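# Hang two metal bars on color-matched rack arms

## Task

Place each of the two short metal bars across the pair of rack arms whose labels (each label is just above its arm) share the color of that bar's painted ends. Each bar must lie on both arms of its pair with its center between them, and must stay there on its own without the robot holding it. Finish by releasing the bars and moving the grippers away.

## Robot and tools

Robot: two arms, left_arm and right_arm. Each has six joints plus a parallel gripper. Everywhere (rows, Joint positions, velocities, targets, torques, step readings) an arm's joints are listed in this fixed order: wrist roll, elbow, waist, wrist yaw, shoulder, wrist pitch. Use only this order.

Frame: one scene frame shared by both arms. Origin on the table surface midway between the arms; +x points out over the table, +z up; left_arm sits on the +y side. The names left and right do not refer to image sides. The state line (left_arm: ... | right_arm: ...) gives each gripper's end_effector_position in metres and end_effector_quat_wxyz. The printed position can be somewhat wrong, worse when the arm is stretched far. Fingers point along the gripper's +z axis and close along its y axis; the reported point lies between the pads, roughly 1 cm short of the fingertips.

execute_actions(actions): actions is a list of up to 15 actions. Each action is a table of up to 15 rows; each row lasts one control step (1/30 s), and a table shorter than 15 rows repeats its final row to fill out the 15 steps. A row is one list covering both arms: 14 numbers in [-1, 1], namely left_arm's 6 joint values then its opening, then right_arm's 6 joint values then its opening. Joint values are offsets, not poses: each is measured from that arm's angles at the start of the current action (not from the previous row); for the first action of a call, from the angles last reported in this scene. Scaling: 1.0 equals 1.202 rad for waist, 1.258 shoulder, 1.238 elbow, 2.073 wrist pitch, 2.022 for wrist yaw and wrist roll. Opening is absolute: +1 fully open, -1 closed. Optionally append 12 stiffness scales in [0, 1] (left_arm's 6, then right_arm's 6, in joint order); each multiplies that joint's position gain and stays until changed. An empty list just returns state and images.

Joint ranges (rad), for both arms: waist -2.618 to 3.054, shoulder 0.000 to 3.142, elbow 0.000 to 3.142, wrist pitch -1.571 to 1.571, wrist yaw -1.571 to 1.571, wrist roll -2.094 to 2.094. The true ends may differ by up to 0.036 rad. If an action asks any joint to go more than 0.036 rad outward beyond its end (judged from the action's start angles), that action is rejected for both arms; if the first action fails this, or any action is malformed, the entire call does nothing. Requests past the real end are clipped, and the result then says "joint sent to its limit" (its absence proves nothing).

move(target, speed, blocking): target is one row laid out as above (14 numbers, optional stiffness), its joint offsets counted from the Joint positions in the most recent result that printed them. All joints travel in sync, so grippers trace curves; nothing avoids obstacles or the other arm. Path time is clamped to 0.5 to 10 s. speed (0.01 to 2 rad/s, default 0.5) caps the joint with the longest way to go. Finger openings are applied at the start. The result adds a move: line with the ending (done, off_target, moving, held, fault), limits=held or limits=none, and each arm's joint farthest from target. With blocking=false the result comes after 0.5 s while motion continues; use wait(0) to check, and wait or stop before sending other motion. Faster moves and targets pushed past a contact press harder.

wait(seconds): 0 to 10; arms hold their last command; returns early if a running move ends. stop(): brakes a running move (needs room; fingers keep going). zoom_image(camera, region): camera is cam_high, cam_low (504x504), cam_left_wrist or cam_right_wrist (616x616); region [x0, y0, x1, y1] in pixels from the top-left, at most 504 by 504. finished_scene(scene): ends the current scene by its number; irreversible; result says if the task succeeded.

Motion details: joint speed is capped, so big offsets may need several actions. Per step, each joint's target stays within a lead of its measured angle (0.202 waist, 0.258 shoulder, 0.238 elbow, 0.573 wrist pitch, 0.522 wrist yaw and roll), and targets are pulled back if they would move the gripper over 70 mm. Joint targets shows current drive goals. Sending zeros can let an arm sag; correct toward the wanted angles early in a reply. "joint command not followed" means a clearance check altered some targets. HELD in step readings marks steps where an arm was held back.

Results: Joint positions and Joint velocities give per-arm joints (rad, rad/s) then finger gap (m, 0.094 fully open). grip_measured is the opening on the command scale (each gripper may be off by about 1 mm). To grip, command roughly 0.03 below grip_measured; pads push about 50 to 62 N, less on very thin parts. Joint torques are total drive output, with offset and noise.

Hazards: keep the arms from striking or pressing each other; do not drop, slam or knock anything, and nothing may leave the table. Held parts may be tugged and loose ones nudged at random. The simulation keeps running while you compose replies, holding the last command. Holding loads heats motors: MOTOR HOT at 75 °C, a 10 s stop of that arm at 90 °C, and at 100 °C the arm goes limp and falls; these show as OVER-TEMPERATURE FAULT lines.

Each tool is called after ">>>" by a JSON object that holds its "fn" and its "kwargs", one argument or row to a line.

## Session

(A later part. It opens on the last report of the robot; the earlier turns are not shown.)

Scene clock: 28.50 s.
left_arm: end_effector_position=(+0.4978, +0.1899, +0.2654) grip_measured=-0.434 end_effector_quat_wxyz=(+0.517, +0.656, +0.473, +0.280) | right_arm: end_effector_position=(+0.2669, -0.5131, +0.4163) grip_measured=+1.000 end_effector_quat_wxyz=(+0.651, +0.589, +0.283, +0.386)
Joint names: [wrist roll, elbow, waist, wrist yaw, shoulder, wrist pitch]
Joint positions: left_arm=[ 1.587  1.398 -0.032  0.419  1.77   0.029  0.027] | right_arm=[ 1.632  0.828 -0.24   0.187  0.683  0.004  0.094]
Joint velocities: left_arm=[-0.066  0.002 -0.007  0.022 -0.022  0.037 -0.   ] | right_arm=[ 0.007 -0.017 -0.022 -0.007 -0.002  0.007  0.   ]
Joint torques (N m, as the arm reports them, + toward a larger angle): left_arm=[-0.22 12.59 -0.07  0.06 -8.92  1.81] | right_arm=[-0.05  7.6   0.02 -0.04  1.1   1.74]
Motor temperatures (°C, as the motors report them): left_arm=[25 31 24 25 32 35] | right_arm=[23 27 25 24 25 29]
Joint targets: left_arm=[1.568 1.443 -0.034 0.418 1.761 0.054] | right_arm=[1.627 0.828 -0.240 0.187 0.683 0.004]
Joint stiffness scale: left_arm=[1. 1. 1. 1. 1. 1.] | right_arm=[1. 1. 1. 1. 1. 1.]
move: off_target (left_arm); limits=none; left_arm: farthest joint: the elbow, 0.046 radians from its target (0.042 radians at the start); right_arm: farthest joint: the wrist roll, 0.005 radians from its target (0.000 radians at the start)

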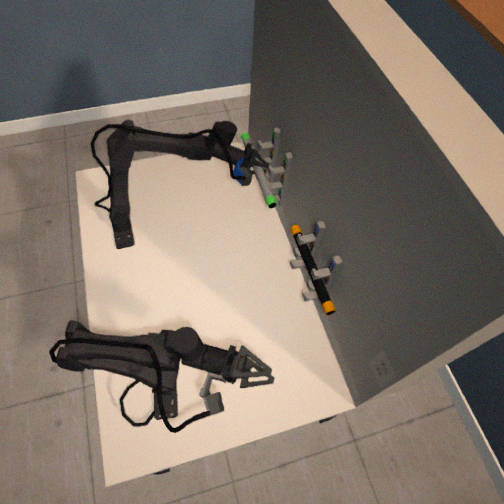

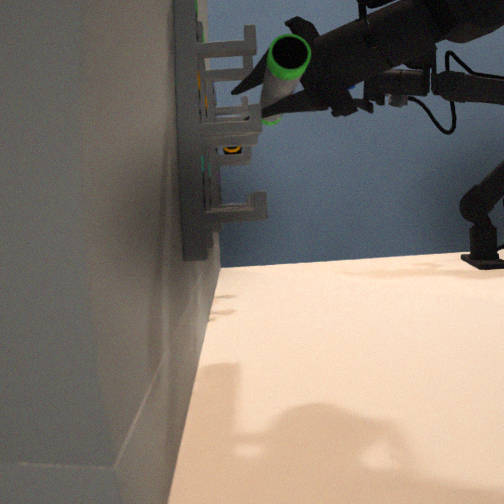

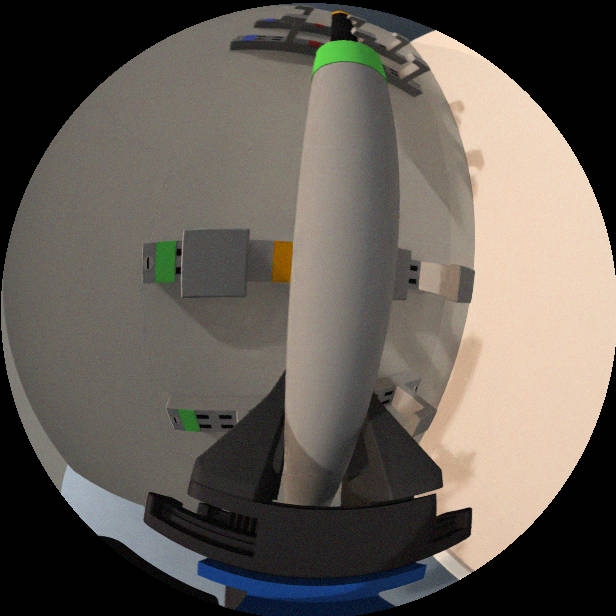

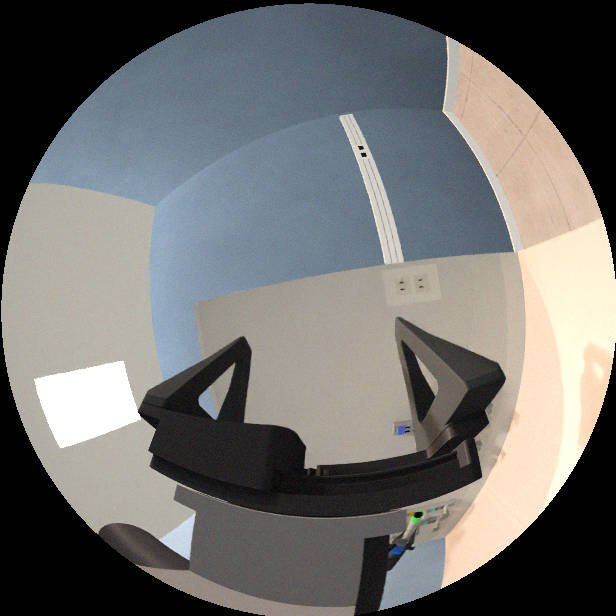

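>>> {"fn": "move", "kwargs": {
  "target": [-0.015,0.036,-0.02,0,-0.22,0.04,-0.48,0,0,0,0,0,0,1],
  "speed": 0.25
}}

>>> {"fn": "move", "kwargs": {
  "target": [-0.01,0.32,0,0,0.3,0.025,-0.48,0,0,0,0,0,0,1],
  "speed": 0.25
}}

Scene clock: 30.80 s.
left_arm: end_effector_position=(+0.4452, +0.1822, +0.3994) grip_measured=-0.442 end_effector_quat_wxyz=(+0.586, +0.608, +0.392, +0.364) | right_arm: end_effector_position=(+0.2669, -0.5131, +0.4163) grip_measured=+1.000 end_effector_quat_wxyz=(+0.650, +0.590, +0.281, +0.388)
Joint names: [wrist roll, elbow, waist, wrist yaw, shoulder, wrist pitch]
Joint positions: left_arm=[ 1.575  1.398 -0.049  0.417  1.522  0.072  0.026] | right_arm=[ 1.636  0.828 -0.24   0.187  0.683  0.004  0.094]
Joint velocities: left_arm=[-0.022  0.012 -0.002  0.022  0.002 -0.022  0.   ] | right_arm=[ 0.022 -0.002  0.002 -0.022 -0.007 -0.022  0.   ]
Joint torques (N m, as the arm reports them, + toward a larger angle): left_arm=[-0.22 12.58 -0.47 -0.03 -8.25  1.91] | right_arm=[-0.05  7.59  0.02 -0.03  1.09  1.75]
Motor temperatures (°C, as the motors report them): left_arm=[25 31 24 25 33 35] | right_arm=[23 27 25 24 25 29]
Joint targets: left_arm=[1.556 1.442 -0.056 0.419 1.494 0.111] | right_arm=[1.632 0.828 -0.240 0.187 0.683 0.004]
Joint stiffness scale: left_arm=[1. 1. 1. 1. 1. 1.] | right_arm=[1. 1. 1. 1. 1. 1.]
move: off_target (left_arm); limits=none; left_arm: farthest joint: the elbow, 0.045 radians from its target (0.045 radians at the start); right_arm: farthest joint: the wrist roll, 0.004 radians from its target (0.000 radians at the start)

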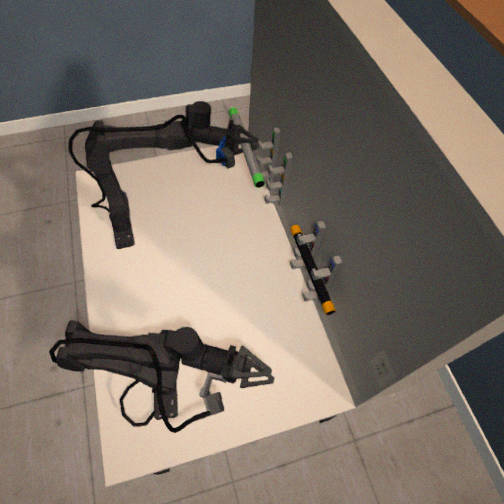

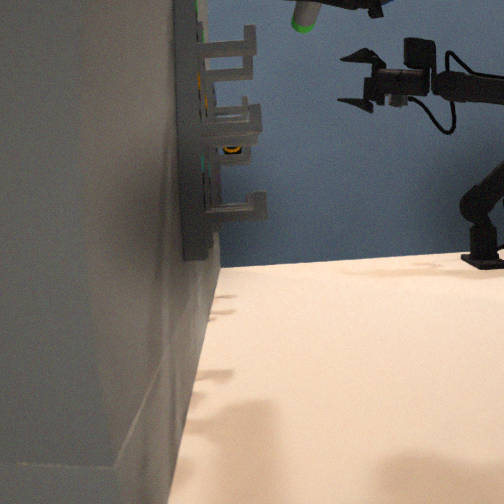

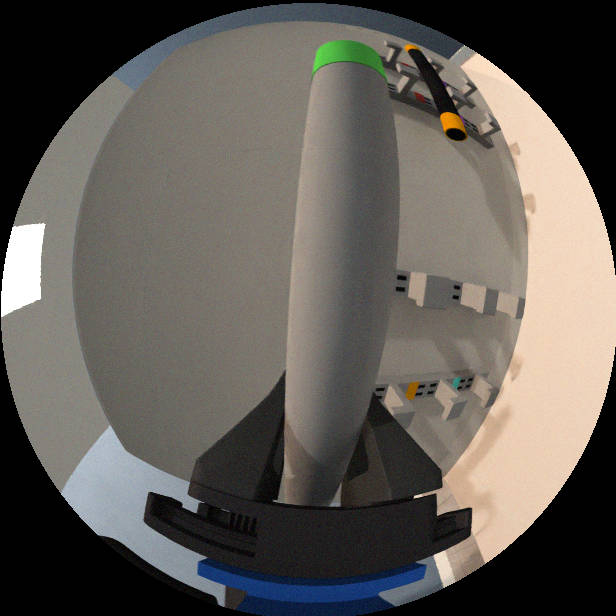

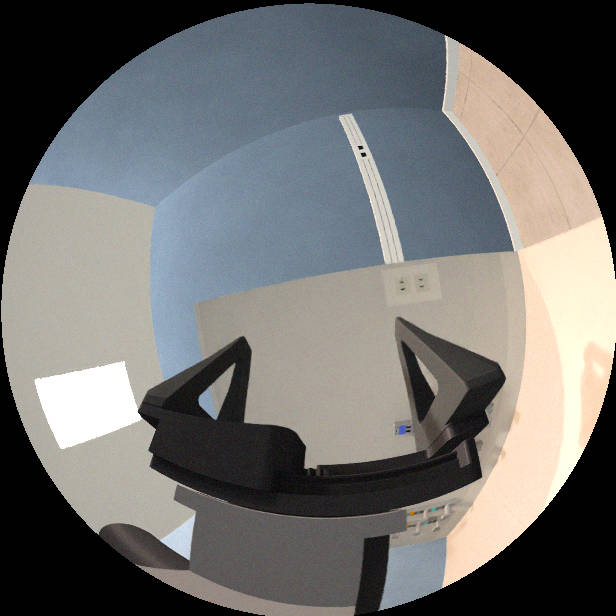

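Scene clock: 32.73 s.
left_arm: end_effector_position=(+0.5443, +0.1797, +0.3688) grip_measured=-0.442 end_effector_quat_wxyz=(+0.580, +0.615, +0.401, +0.354) | right_arm: end_effector_position=(+0.2669, -0.5131, +0.4163) grip_measured=+1.000 end_effector_quat_wxyz=(+0.649, +0.591, +0.280, +0.389)
Joint names: [wrist roll, elbow, waist, wrist yaw, shoulder, wrist pitch]
Joint positions: left_arm=[ 1.575  1.742 -0.048  0.42   1.902  0.076  0.026] | right_arm=[ 1.641  0.828 -0.24   0.187  0.683  0.004  0.094]
Joint velocities: left_arm=[-0.007 -0.002  0.012 -0.007 -0.032  0.022  0.   ] | right_arm=[ 0.037  0.002 -0.007  0.022  0.012  0.139  0.   ]
Joint torques (N m, as the arm reports them, + toward a larger angle): left_arm=[-0.22 13.15  0.11  0.03 -9.54  2.02] | right_arm=[-0.05  7.6   0.02 -0.03  1.09  1.74]
Motor temperatures (°C, as the motors report them): left_arm=[25 31 24 25 33 35] | right_arm=[23 27 25 24 25 29]
Joint targets: left_arm=[1.555 1.794 -0.049 0.417 1.899 0.124] | right_arm=[1.636 0.828 -0.240 0.187 0.683 0.004]
Joint stiffness scale: left_arm=[1. 1. 1. 1. 1. 1.] | right_arm=[1. 1. 1. 1. 1. 1.]
move: off_target (left_arm); limits=none; left_arm: farthest joint: the elbow, 0.052 radians from its target (0.397 radians at the start); right_arm: farthest joint: the wrist roll, 0.005 radians from its target (0.000 radians at the start)

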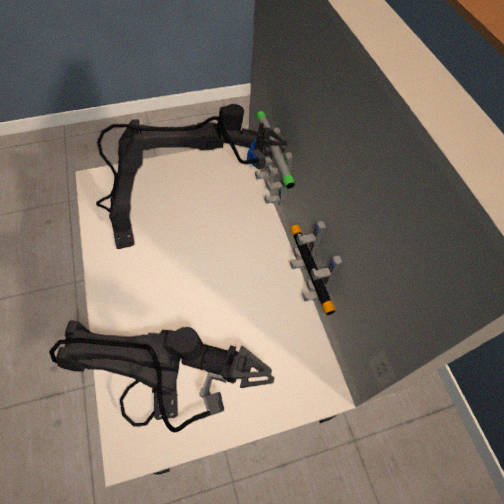

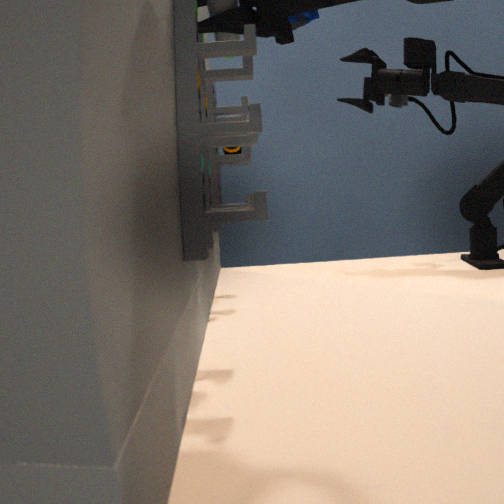

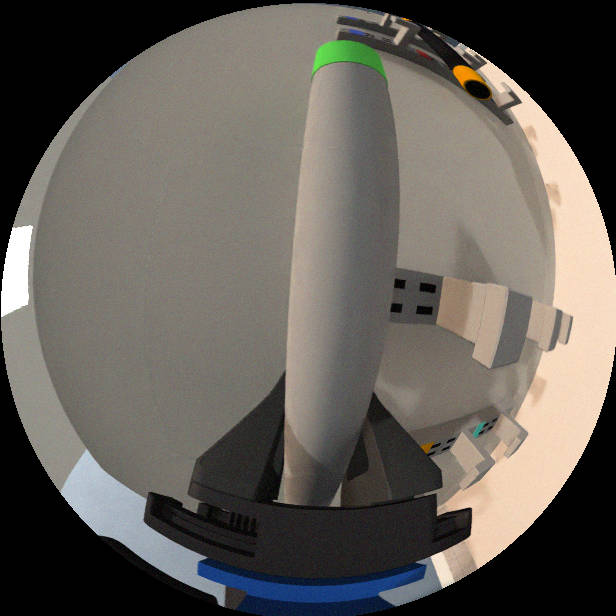

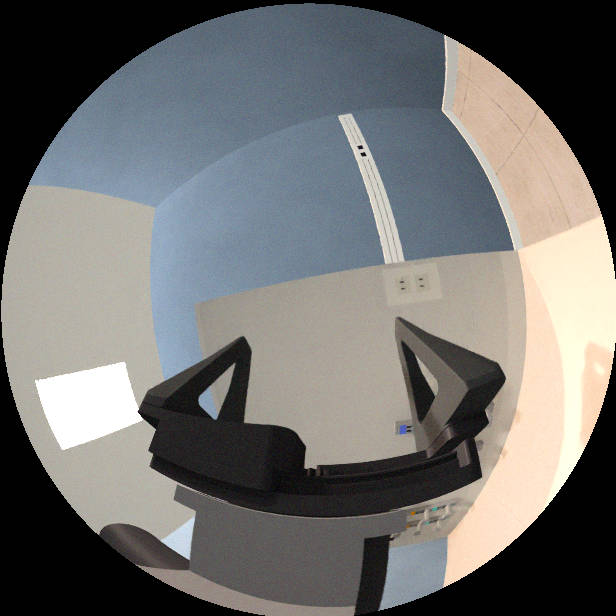

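>>> {"fn": "move", "kwargs": {
  "target": [-0.01,0.04,0,0,0.03,-0.04,-0.48,0,0,0,0,0,0,1],
  "speed": 0.07
}}

Scene clock: 34.50 s.
left_arm: end_effector_position=(+0.5442, +0.1784, +0.3570) grip_measured=-0.442 end_effector_quat_wxyz=(+0.569, +0.627, +0.414, +0.335) | right_arm: end_effector_position=(+0.2669, -0.5131, +0.4163) grip_measured=+1.000 end_effector_quat_wxyz=(+0.648, +0.591, +0.279, +0.391)
Joint names: [wrist roll, elbow, waist, wrist yaw, shoulder, wrist pitch]
Joint positions: left_arm=[ 1.578  1.759 -0.048  0.428  1.911  0.011  0.026] | right_arm=[ 1.645  0.828 -0.24   0.187  0.683  0.004  0.094]
Joint velocities: left_arm=[-0.037 -0.002  0.007  0.007 -0.002  0.007 -0.   ] | right_arm=[-0.022 -0.012 -0.002  0.037  0.007 -0.007  0.   ]
Joint torques (N m, as the arm reports them, + toward a larger angle): left_arm=[-0.25 11.29  0.14 -0.04 -7.11  1.41] | right_arm=[-0.05  7.6   0.02 -0.03  1.09  1.75]
Motor temperatures (°C, as the motors report them): left_arm=[25 31 24 25 33 35] | right_arm=[23 27 25 24 25 29]
Joint targets: left_arm=[1.555 1.792 -0.048 0.420 1.940 -0.007] | right_arm=[1.640 0.828 -0.240 0.187 0.683 0.004]
Joint stiffness scale: left_arm=[1. 1. 1. 1. 1. 1.] | right_arm=[1. 1. 1. 1. 1. 1.]
move: off_target (left_arm); limits=none; left_arm: farthest joint: the elbow, 0.032 radians from its target (0.050 radians at the start); right_arm: farthest joint: the wrist roll, 0.004 radians from its target (0.000 radians at the start)

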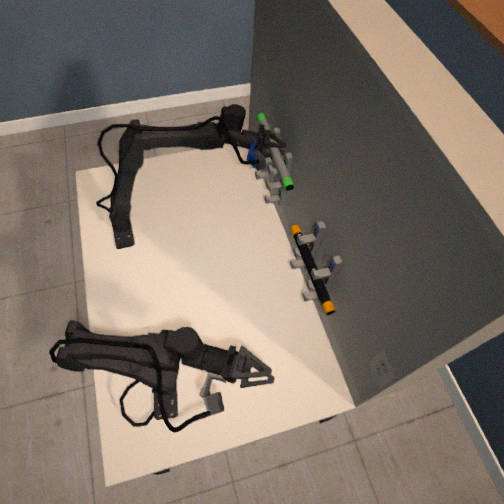

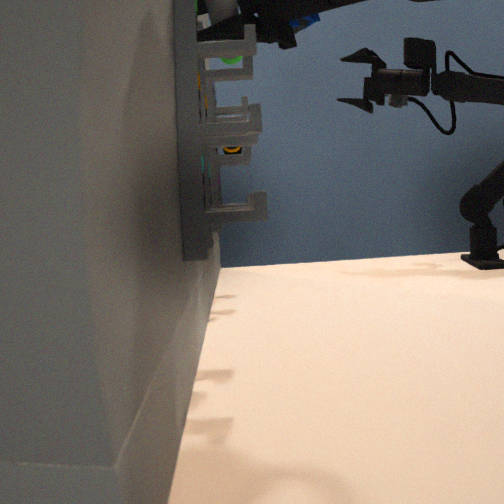

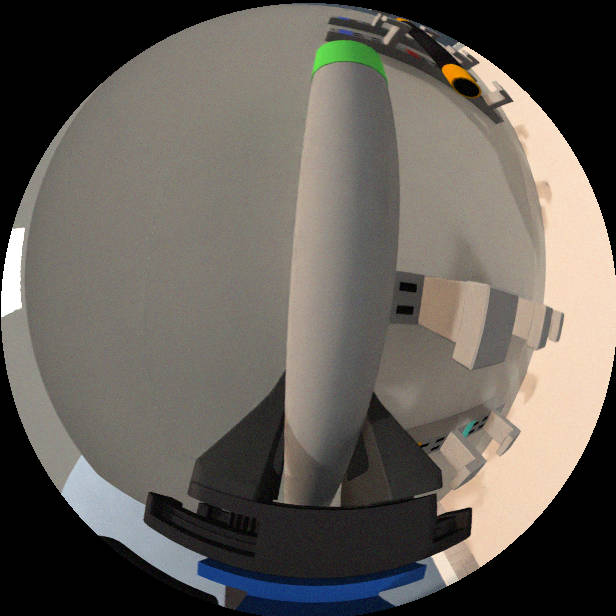

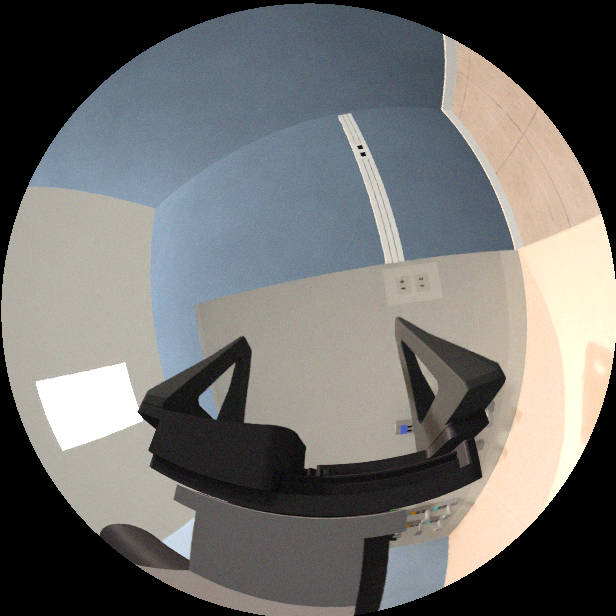

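>>> {"fn": "move", "kwargs": {
  "target": [-0.01,0.03,-0.065,-0.07,-0.01,0.03,-0.48,0,0,0,0,0,0,1],
  "speed": 0.12
}}

>>> {"fn": "move", "kwargs": {
  "target": [-0.01,0.03,0,0,0.012,-0.05,-0.48,0,0,0,0,0,0,1],
  "speed": 0.08
}}

Scene clock: 36.67 s.
left_arm: end_effector_position=(+0.5446, +0.1767, +0.3583) grip_measured=-0.442 end_effector_quat_wxyz=(+0.543, +0.614, +0.445, +0.361) | right_arm: end_effector_position=(+0.2669, -0.5131, +0.4163) grip_measured=+1.000 end_effector_quat_wxyz=(+0.647, +0.592, +0.277, +0.392)
Joint names: [wrist roll, elbow, waist, wrist yaw, shoulder, wrist pitch]
Joint positions: left_arm=[ 1.575  1.759 -0.091  0.287  1.893 -0.023  0.026] | right_arm=[ 1.649  0.828 -0.24   0.187  0.683  0.004  0.094]
Joint velocities: left_arm=[-0.037 -0.002 -0.002  0.081  0.007  0.037  0.   ] | right_arm=[ 0.066 -0.012  0.017  0.022 -0.017 -0.051  0.   ]
Joint torques (N m, as the arm reports them, + toward a larger angle): left_arm=[-0.23 11.58 -2.73  0.05 -8.77  2.48] | right_arm=[-0.05  7.6   0.01 -0.04  1.09  1.75]
Motor temperatures (°C, as the motors report them): left_arm=[25 31 24 25 33 35] | right_arm=[23 27 25 24 25 29]
Joint targets: left_arm=[1.557 1.796 -0.126 0.286 1.898 0.073] | right_arm=[1.645 0.828 -0.240 0.187 0.683 0.004]
Joint stiffness scale: left_arm=[1. 1. 1. 1. 1. 1.] | right_arm=[1. 1. 1. 1. 1. 1.]
move: off_target (left_arm); limits=none; left_arm: farthest joint: the wrist pitch, 0.096 radians from its target (0.062 radians at the start); right_arm: farthest joint: the wrist roll, 0.004 radians from its target (0.000 radians at the start)

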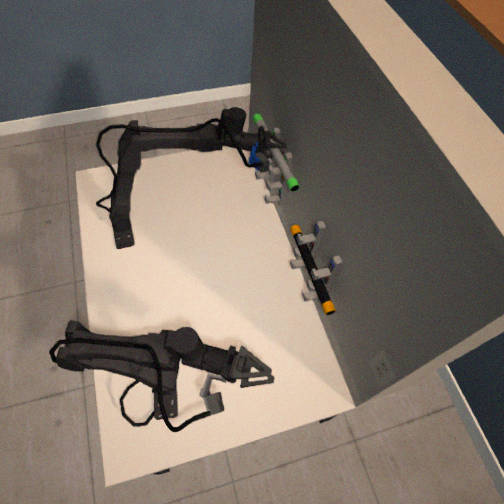

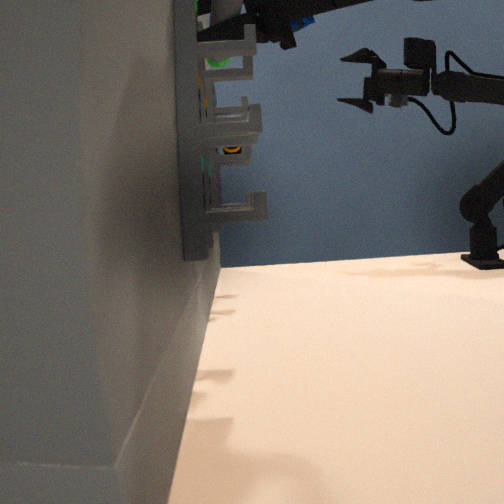

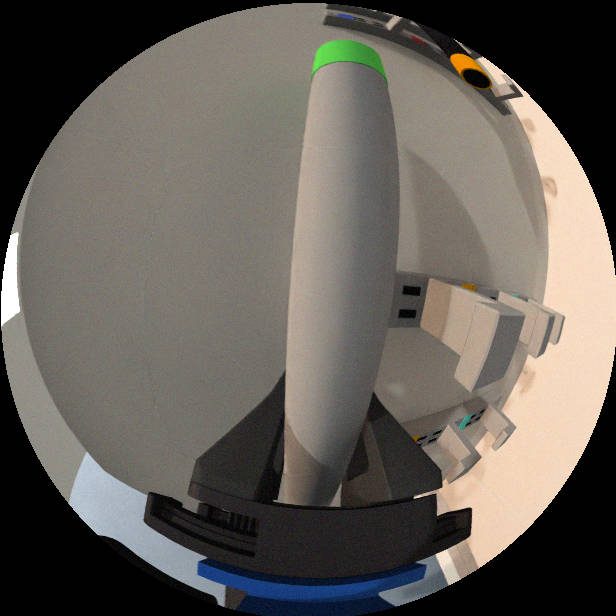

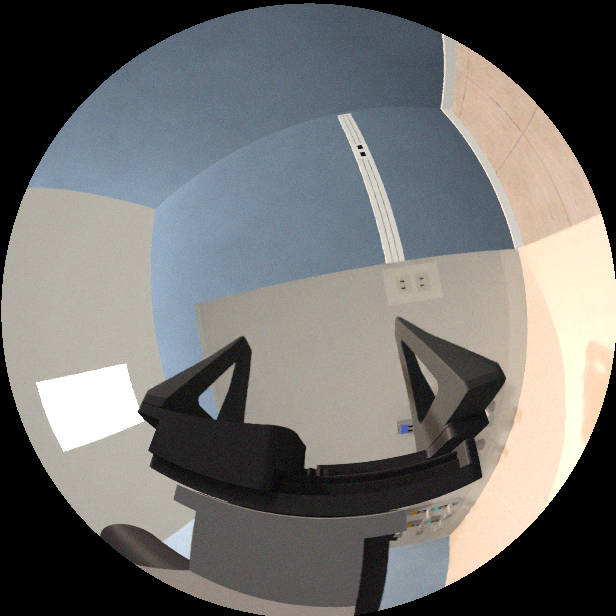

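Scene clock: 38.20 s.
left_arm: end_effector_position=(+0.5432, +0.1776, +0.3253) grip_measured=-0.442 end_effector_quat_wxyz=(+0.513, +0.637, +0.473, +0.328) | right_arm: end_effector_position=(+0.2669, -0.5131, +0.4163) grip_measured=+1.000 end_effector_quat_wxyz=(+0.647, +0.592, +0.276, +0.393)
Joint names: [wrist roll, elbow, waist, wrist yaw, shoulder, wrist pitch]
Joint positions: left_arm=[ 1.579  1.759 -0.09   0.287  1.909 -0.123  0.026] | right_arm=[ 1.654  0.828 -0.24   0.187  0.683  0.004  0.094]
Joint velocities: left_arm=[ 0.037  0.002 -0.012  0.066  0.002  0.007 -0.001] | right_arm=[-0.007 -0.002  0.012 -0.007  0.002  0.051  0.   ]
Joint torques (N m, as the arm reports them, + toward a larger angle): left_arm=[-0.29 11.82 -0.16  0.04 -9.31  1.57] | right_arm=[-0.05  7.61  0.02 -0.03  1.1   1.75]
Motor temperatures (°C, as the motors report them): left_arm=[25 31 24 25 33 35] | right_arm=[23 27 25 24 25 29]
Joint targets: left_arm=[1.555 1.796 -0.091 0.287 1.908 -0.126] | right_arm=[1.649 0.828 -0.240 0.187 0.683 0.004]
Joint stiffness scale: left_arm=[1. 1. 1. 1. 1. 1.] | right_arm=[1. 1. 1. 1. 1. 1.]
move: off_target (left_arm); limits=none; left_arm: farthest joint: the elbow, 0.037 radians from its target (0.037 radians at the start); right_arm: farthest joint: the wrist roll, 0.005 radians from its target (0.000 radians at the start)

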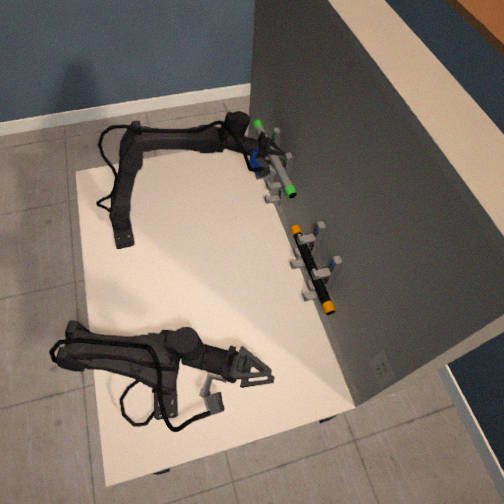

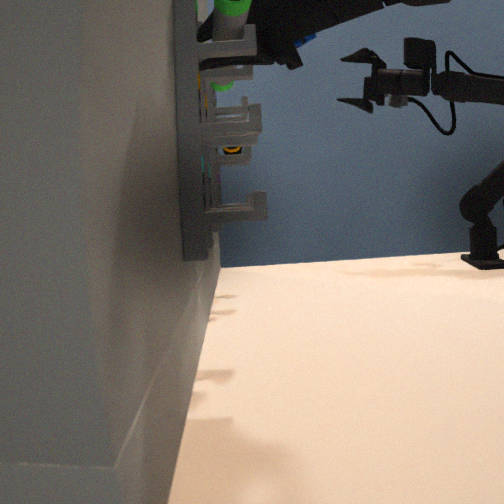

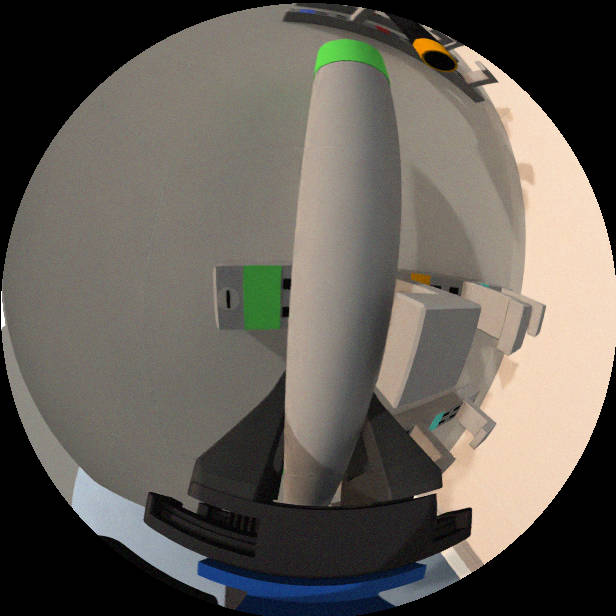

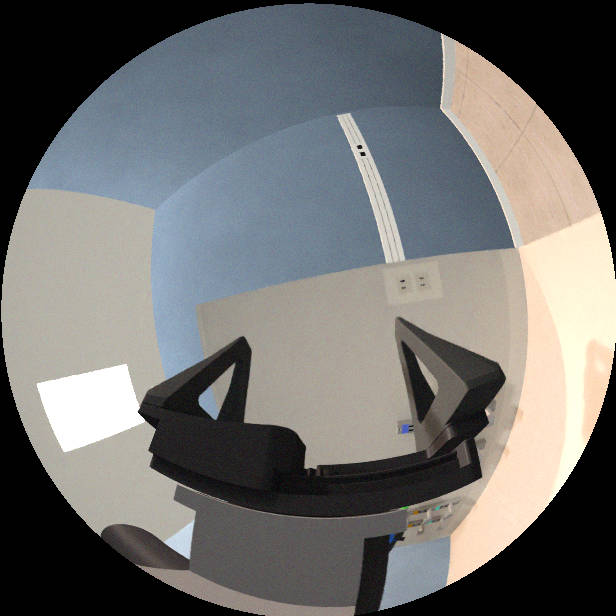

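>>> {"fn": "move", "kwargs": {
  "target": [-0.012,0.03,0,0.04,0.008,-0.015,-0.48,0,0,0,0,0,0,1],
  "speed": 0.08
}}

>>> {"fn": "move", "kwargs": {
  "target": [-0.01,0.03,0,0,0,0,0.2,0,0,0,0,0,0,1]
}}

Scene clock: 39.97 s.
left_arm: end_effector_position=(+0.5412, +0.1720, +0.3188) grip_measured=-0.442 end_effector_quat_wxyz=(+0.518, +0.644, +0.472, +0.307) | right_arm: end_effector_position=(+0.2669, -0.5131, +0.4163) grip_measured=+1.000 end_effector_quat_wxyz=(+0.646, +0.593, +0.275, +0.395)
Joint names: [wrist roll, elbow, waist, wrist yaw, shoulder, wrist pitch]
Joint positions: left_arm=[ 1.57   1.759 -0.088  0.326  1.916 -0.138  0.026] | right_arm=[ 1.658  0.828 -0.24   0.187  0.683  0.004  0.094]
Joint velocities: left_arm=[ 0.007 -0.002 -0.002  0.022 -0.002 -0.007  0.   ] | right_arm=[ 0.081 -0.002  0.002 -0.051 -0.012 -0.081  0.   ]
Joint torques (N m, as the arm reports them, + toward a larger angle): left_arm=[-0.22 11.61 -0.21  0.47 -9.09  1.41] | right_arm=[-0.05  7.59  0.01 -0.04  1.09  1.75]
Motor temperatures (°C, as the motors report them): left_arm=[25 31 24 25 33 35] | right_arm=[23 27 25 24 25 29]
Joint targets: left_arm=[1.554 1.796 -0.090 0.368 1.919 -0.154] | right_arm=[1.654 0.828 -0.240 0.187 0.683 0.004]
Joint stiffness scale: left_arm=[1. 1. 1. 1. 1. 1.] | right_arm=[1. 1. 1. 1. 1. 1.]
move: off_target (left_arm); limits=none; left_arm: farthest joint: the wrist yaw, 0.042 radians from its target (0.081 radians at the start); right_arm: farthest joint: the wrist roll, 0.004 radians from its target (0.000 radians at the start)

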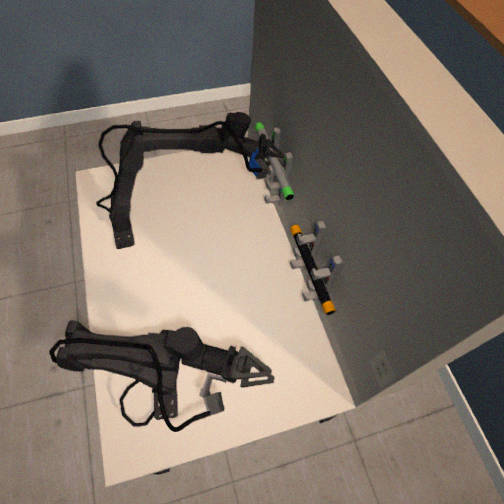

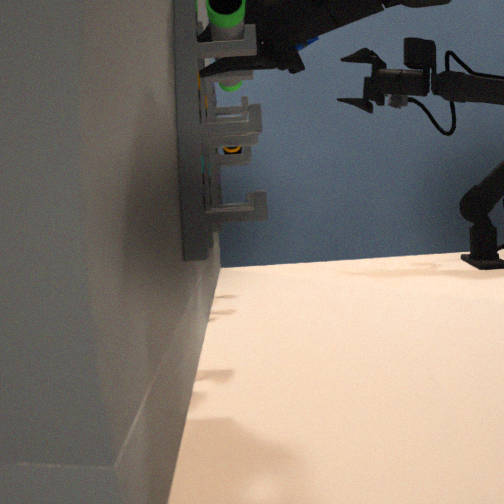

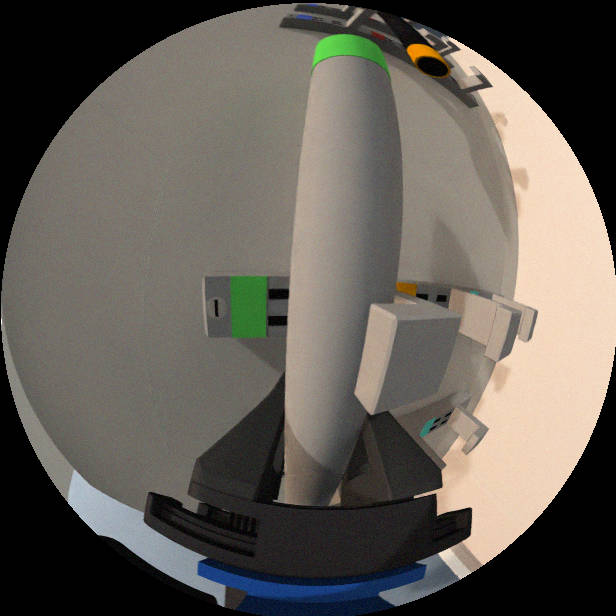

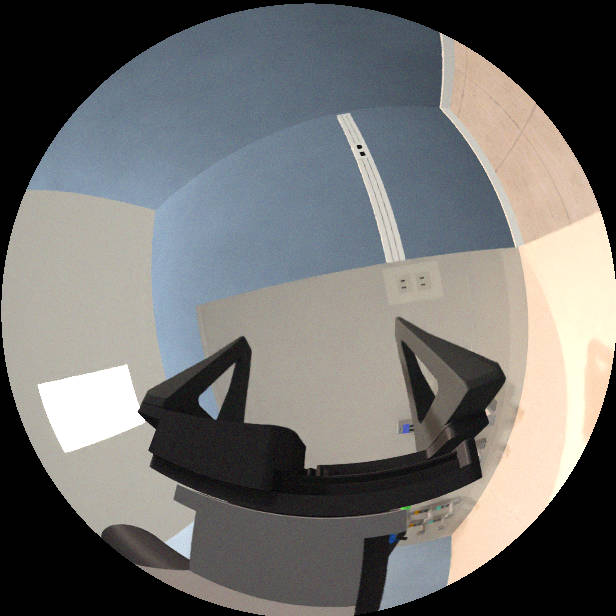

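Scene clock: 40.67 s.
left_arm: end_effector_position=(+0.5383, +0.1721, +0.3102) grip_measured=+0.197 end_effector_quat_wxyz=(+0.510, +0.651, +0.480, +0.294) | right_arm: end_effector_position=(+0.2669, -0.5131, +0.4163) grip_measured=+1.000 end_effector_quat_wxyz=(+0.645, +0.594, +0.273, +0.396)
Joint names: [wrist roll, elbow, waist, wrist yaw, shoulder, wrist pitch]
Joint positions: left_arm=[ 1.57   1.758 -0.086  0.332  1.916 -0.173  0.056] | right_arm=[ 1.662  0.828 -0.24   0.187  0.683  0.004  0.094]
Joint velocities: left_arm=[-0.022 -0.012 -0.012  0.007 -0.007 -0.022 -0.001] | right_arm=[ 0.007 -0.007  0.007 -0.051 -0.007 -0.066  0.   ]
Joint torques (N m, as the arm reports them, + toward a larger angle): left_arm=[-0.28 11.87  0.07 -0.01 -9.27  1.9 ] | right_arm=[-0.05  7.6   0.02 -0.03  1.1   1.75]
Motor temperatures (°C, as the motors report them): left_arm=[25 31 24 25 33 35] | right_arm=[23 27 25 24 25 29]
Joint targets: left_arm=[1.550 1.796 -0.088 0.326 1.916 -0.138] | right_arm=[1.658 0.828 -0.240 0.187 0.683 0.004]
Joint stiffness scale: left_arm=[1. 1. 1. 1. 1. 1.] | right_arm=[1. 1. 1. 1. 1. 1.]
move: off_target (left_arm); limits=none; left_arm: farthest joint: the elbow, 0.038 radians from its target (0.037 radians at the start); right_arm: farthest joint: the wrist roll, 0.004 radians from its target (0.000 radians at the start)

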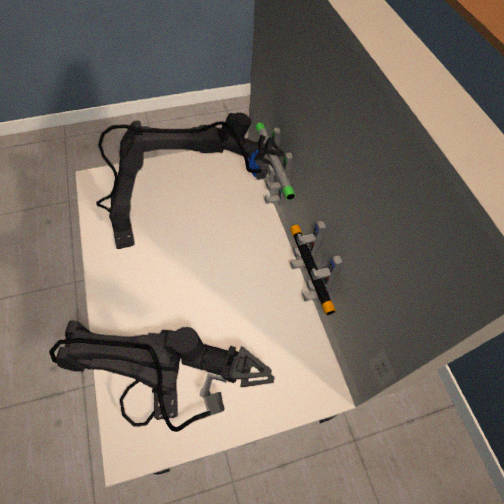

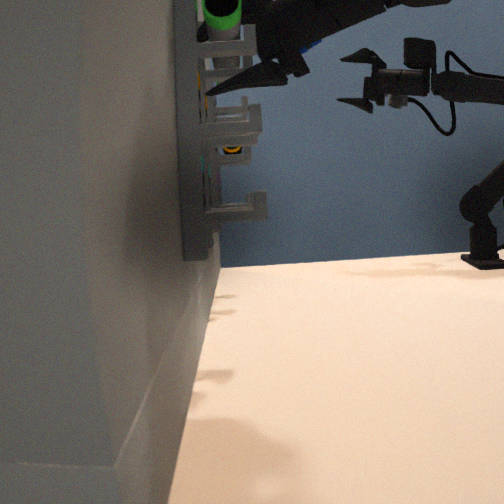

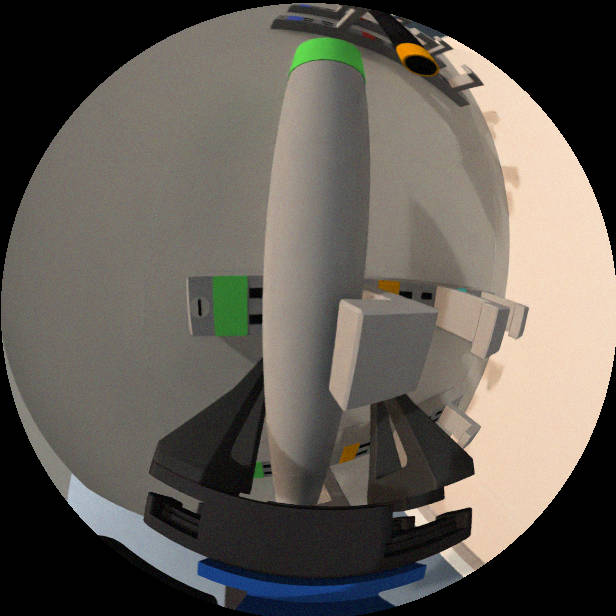

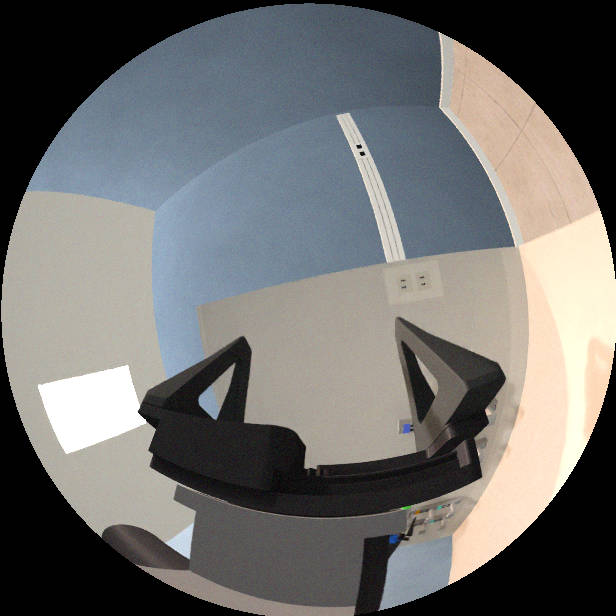

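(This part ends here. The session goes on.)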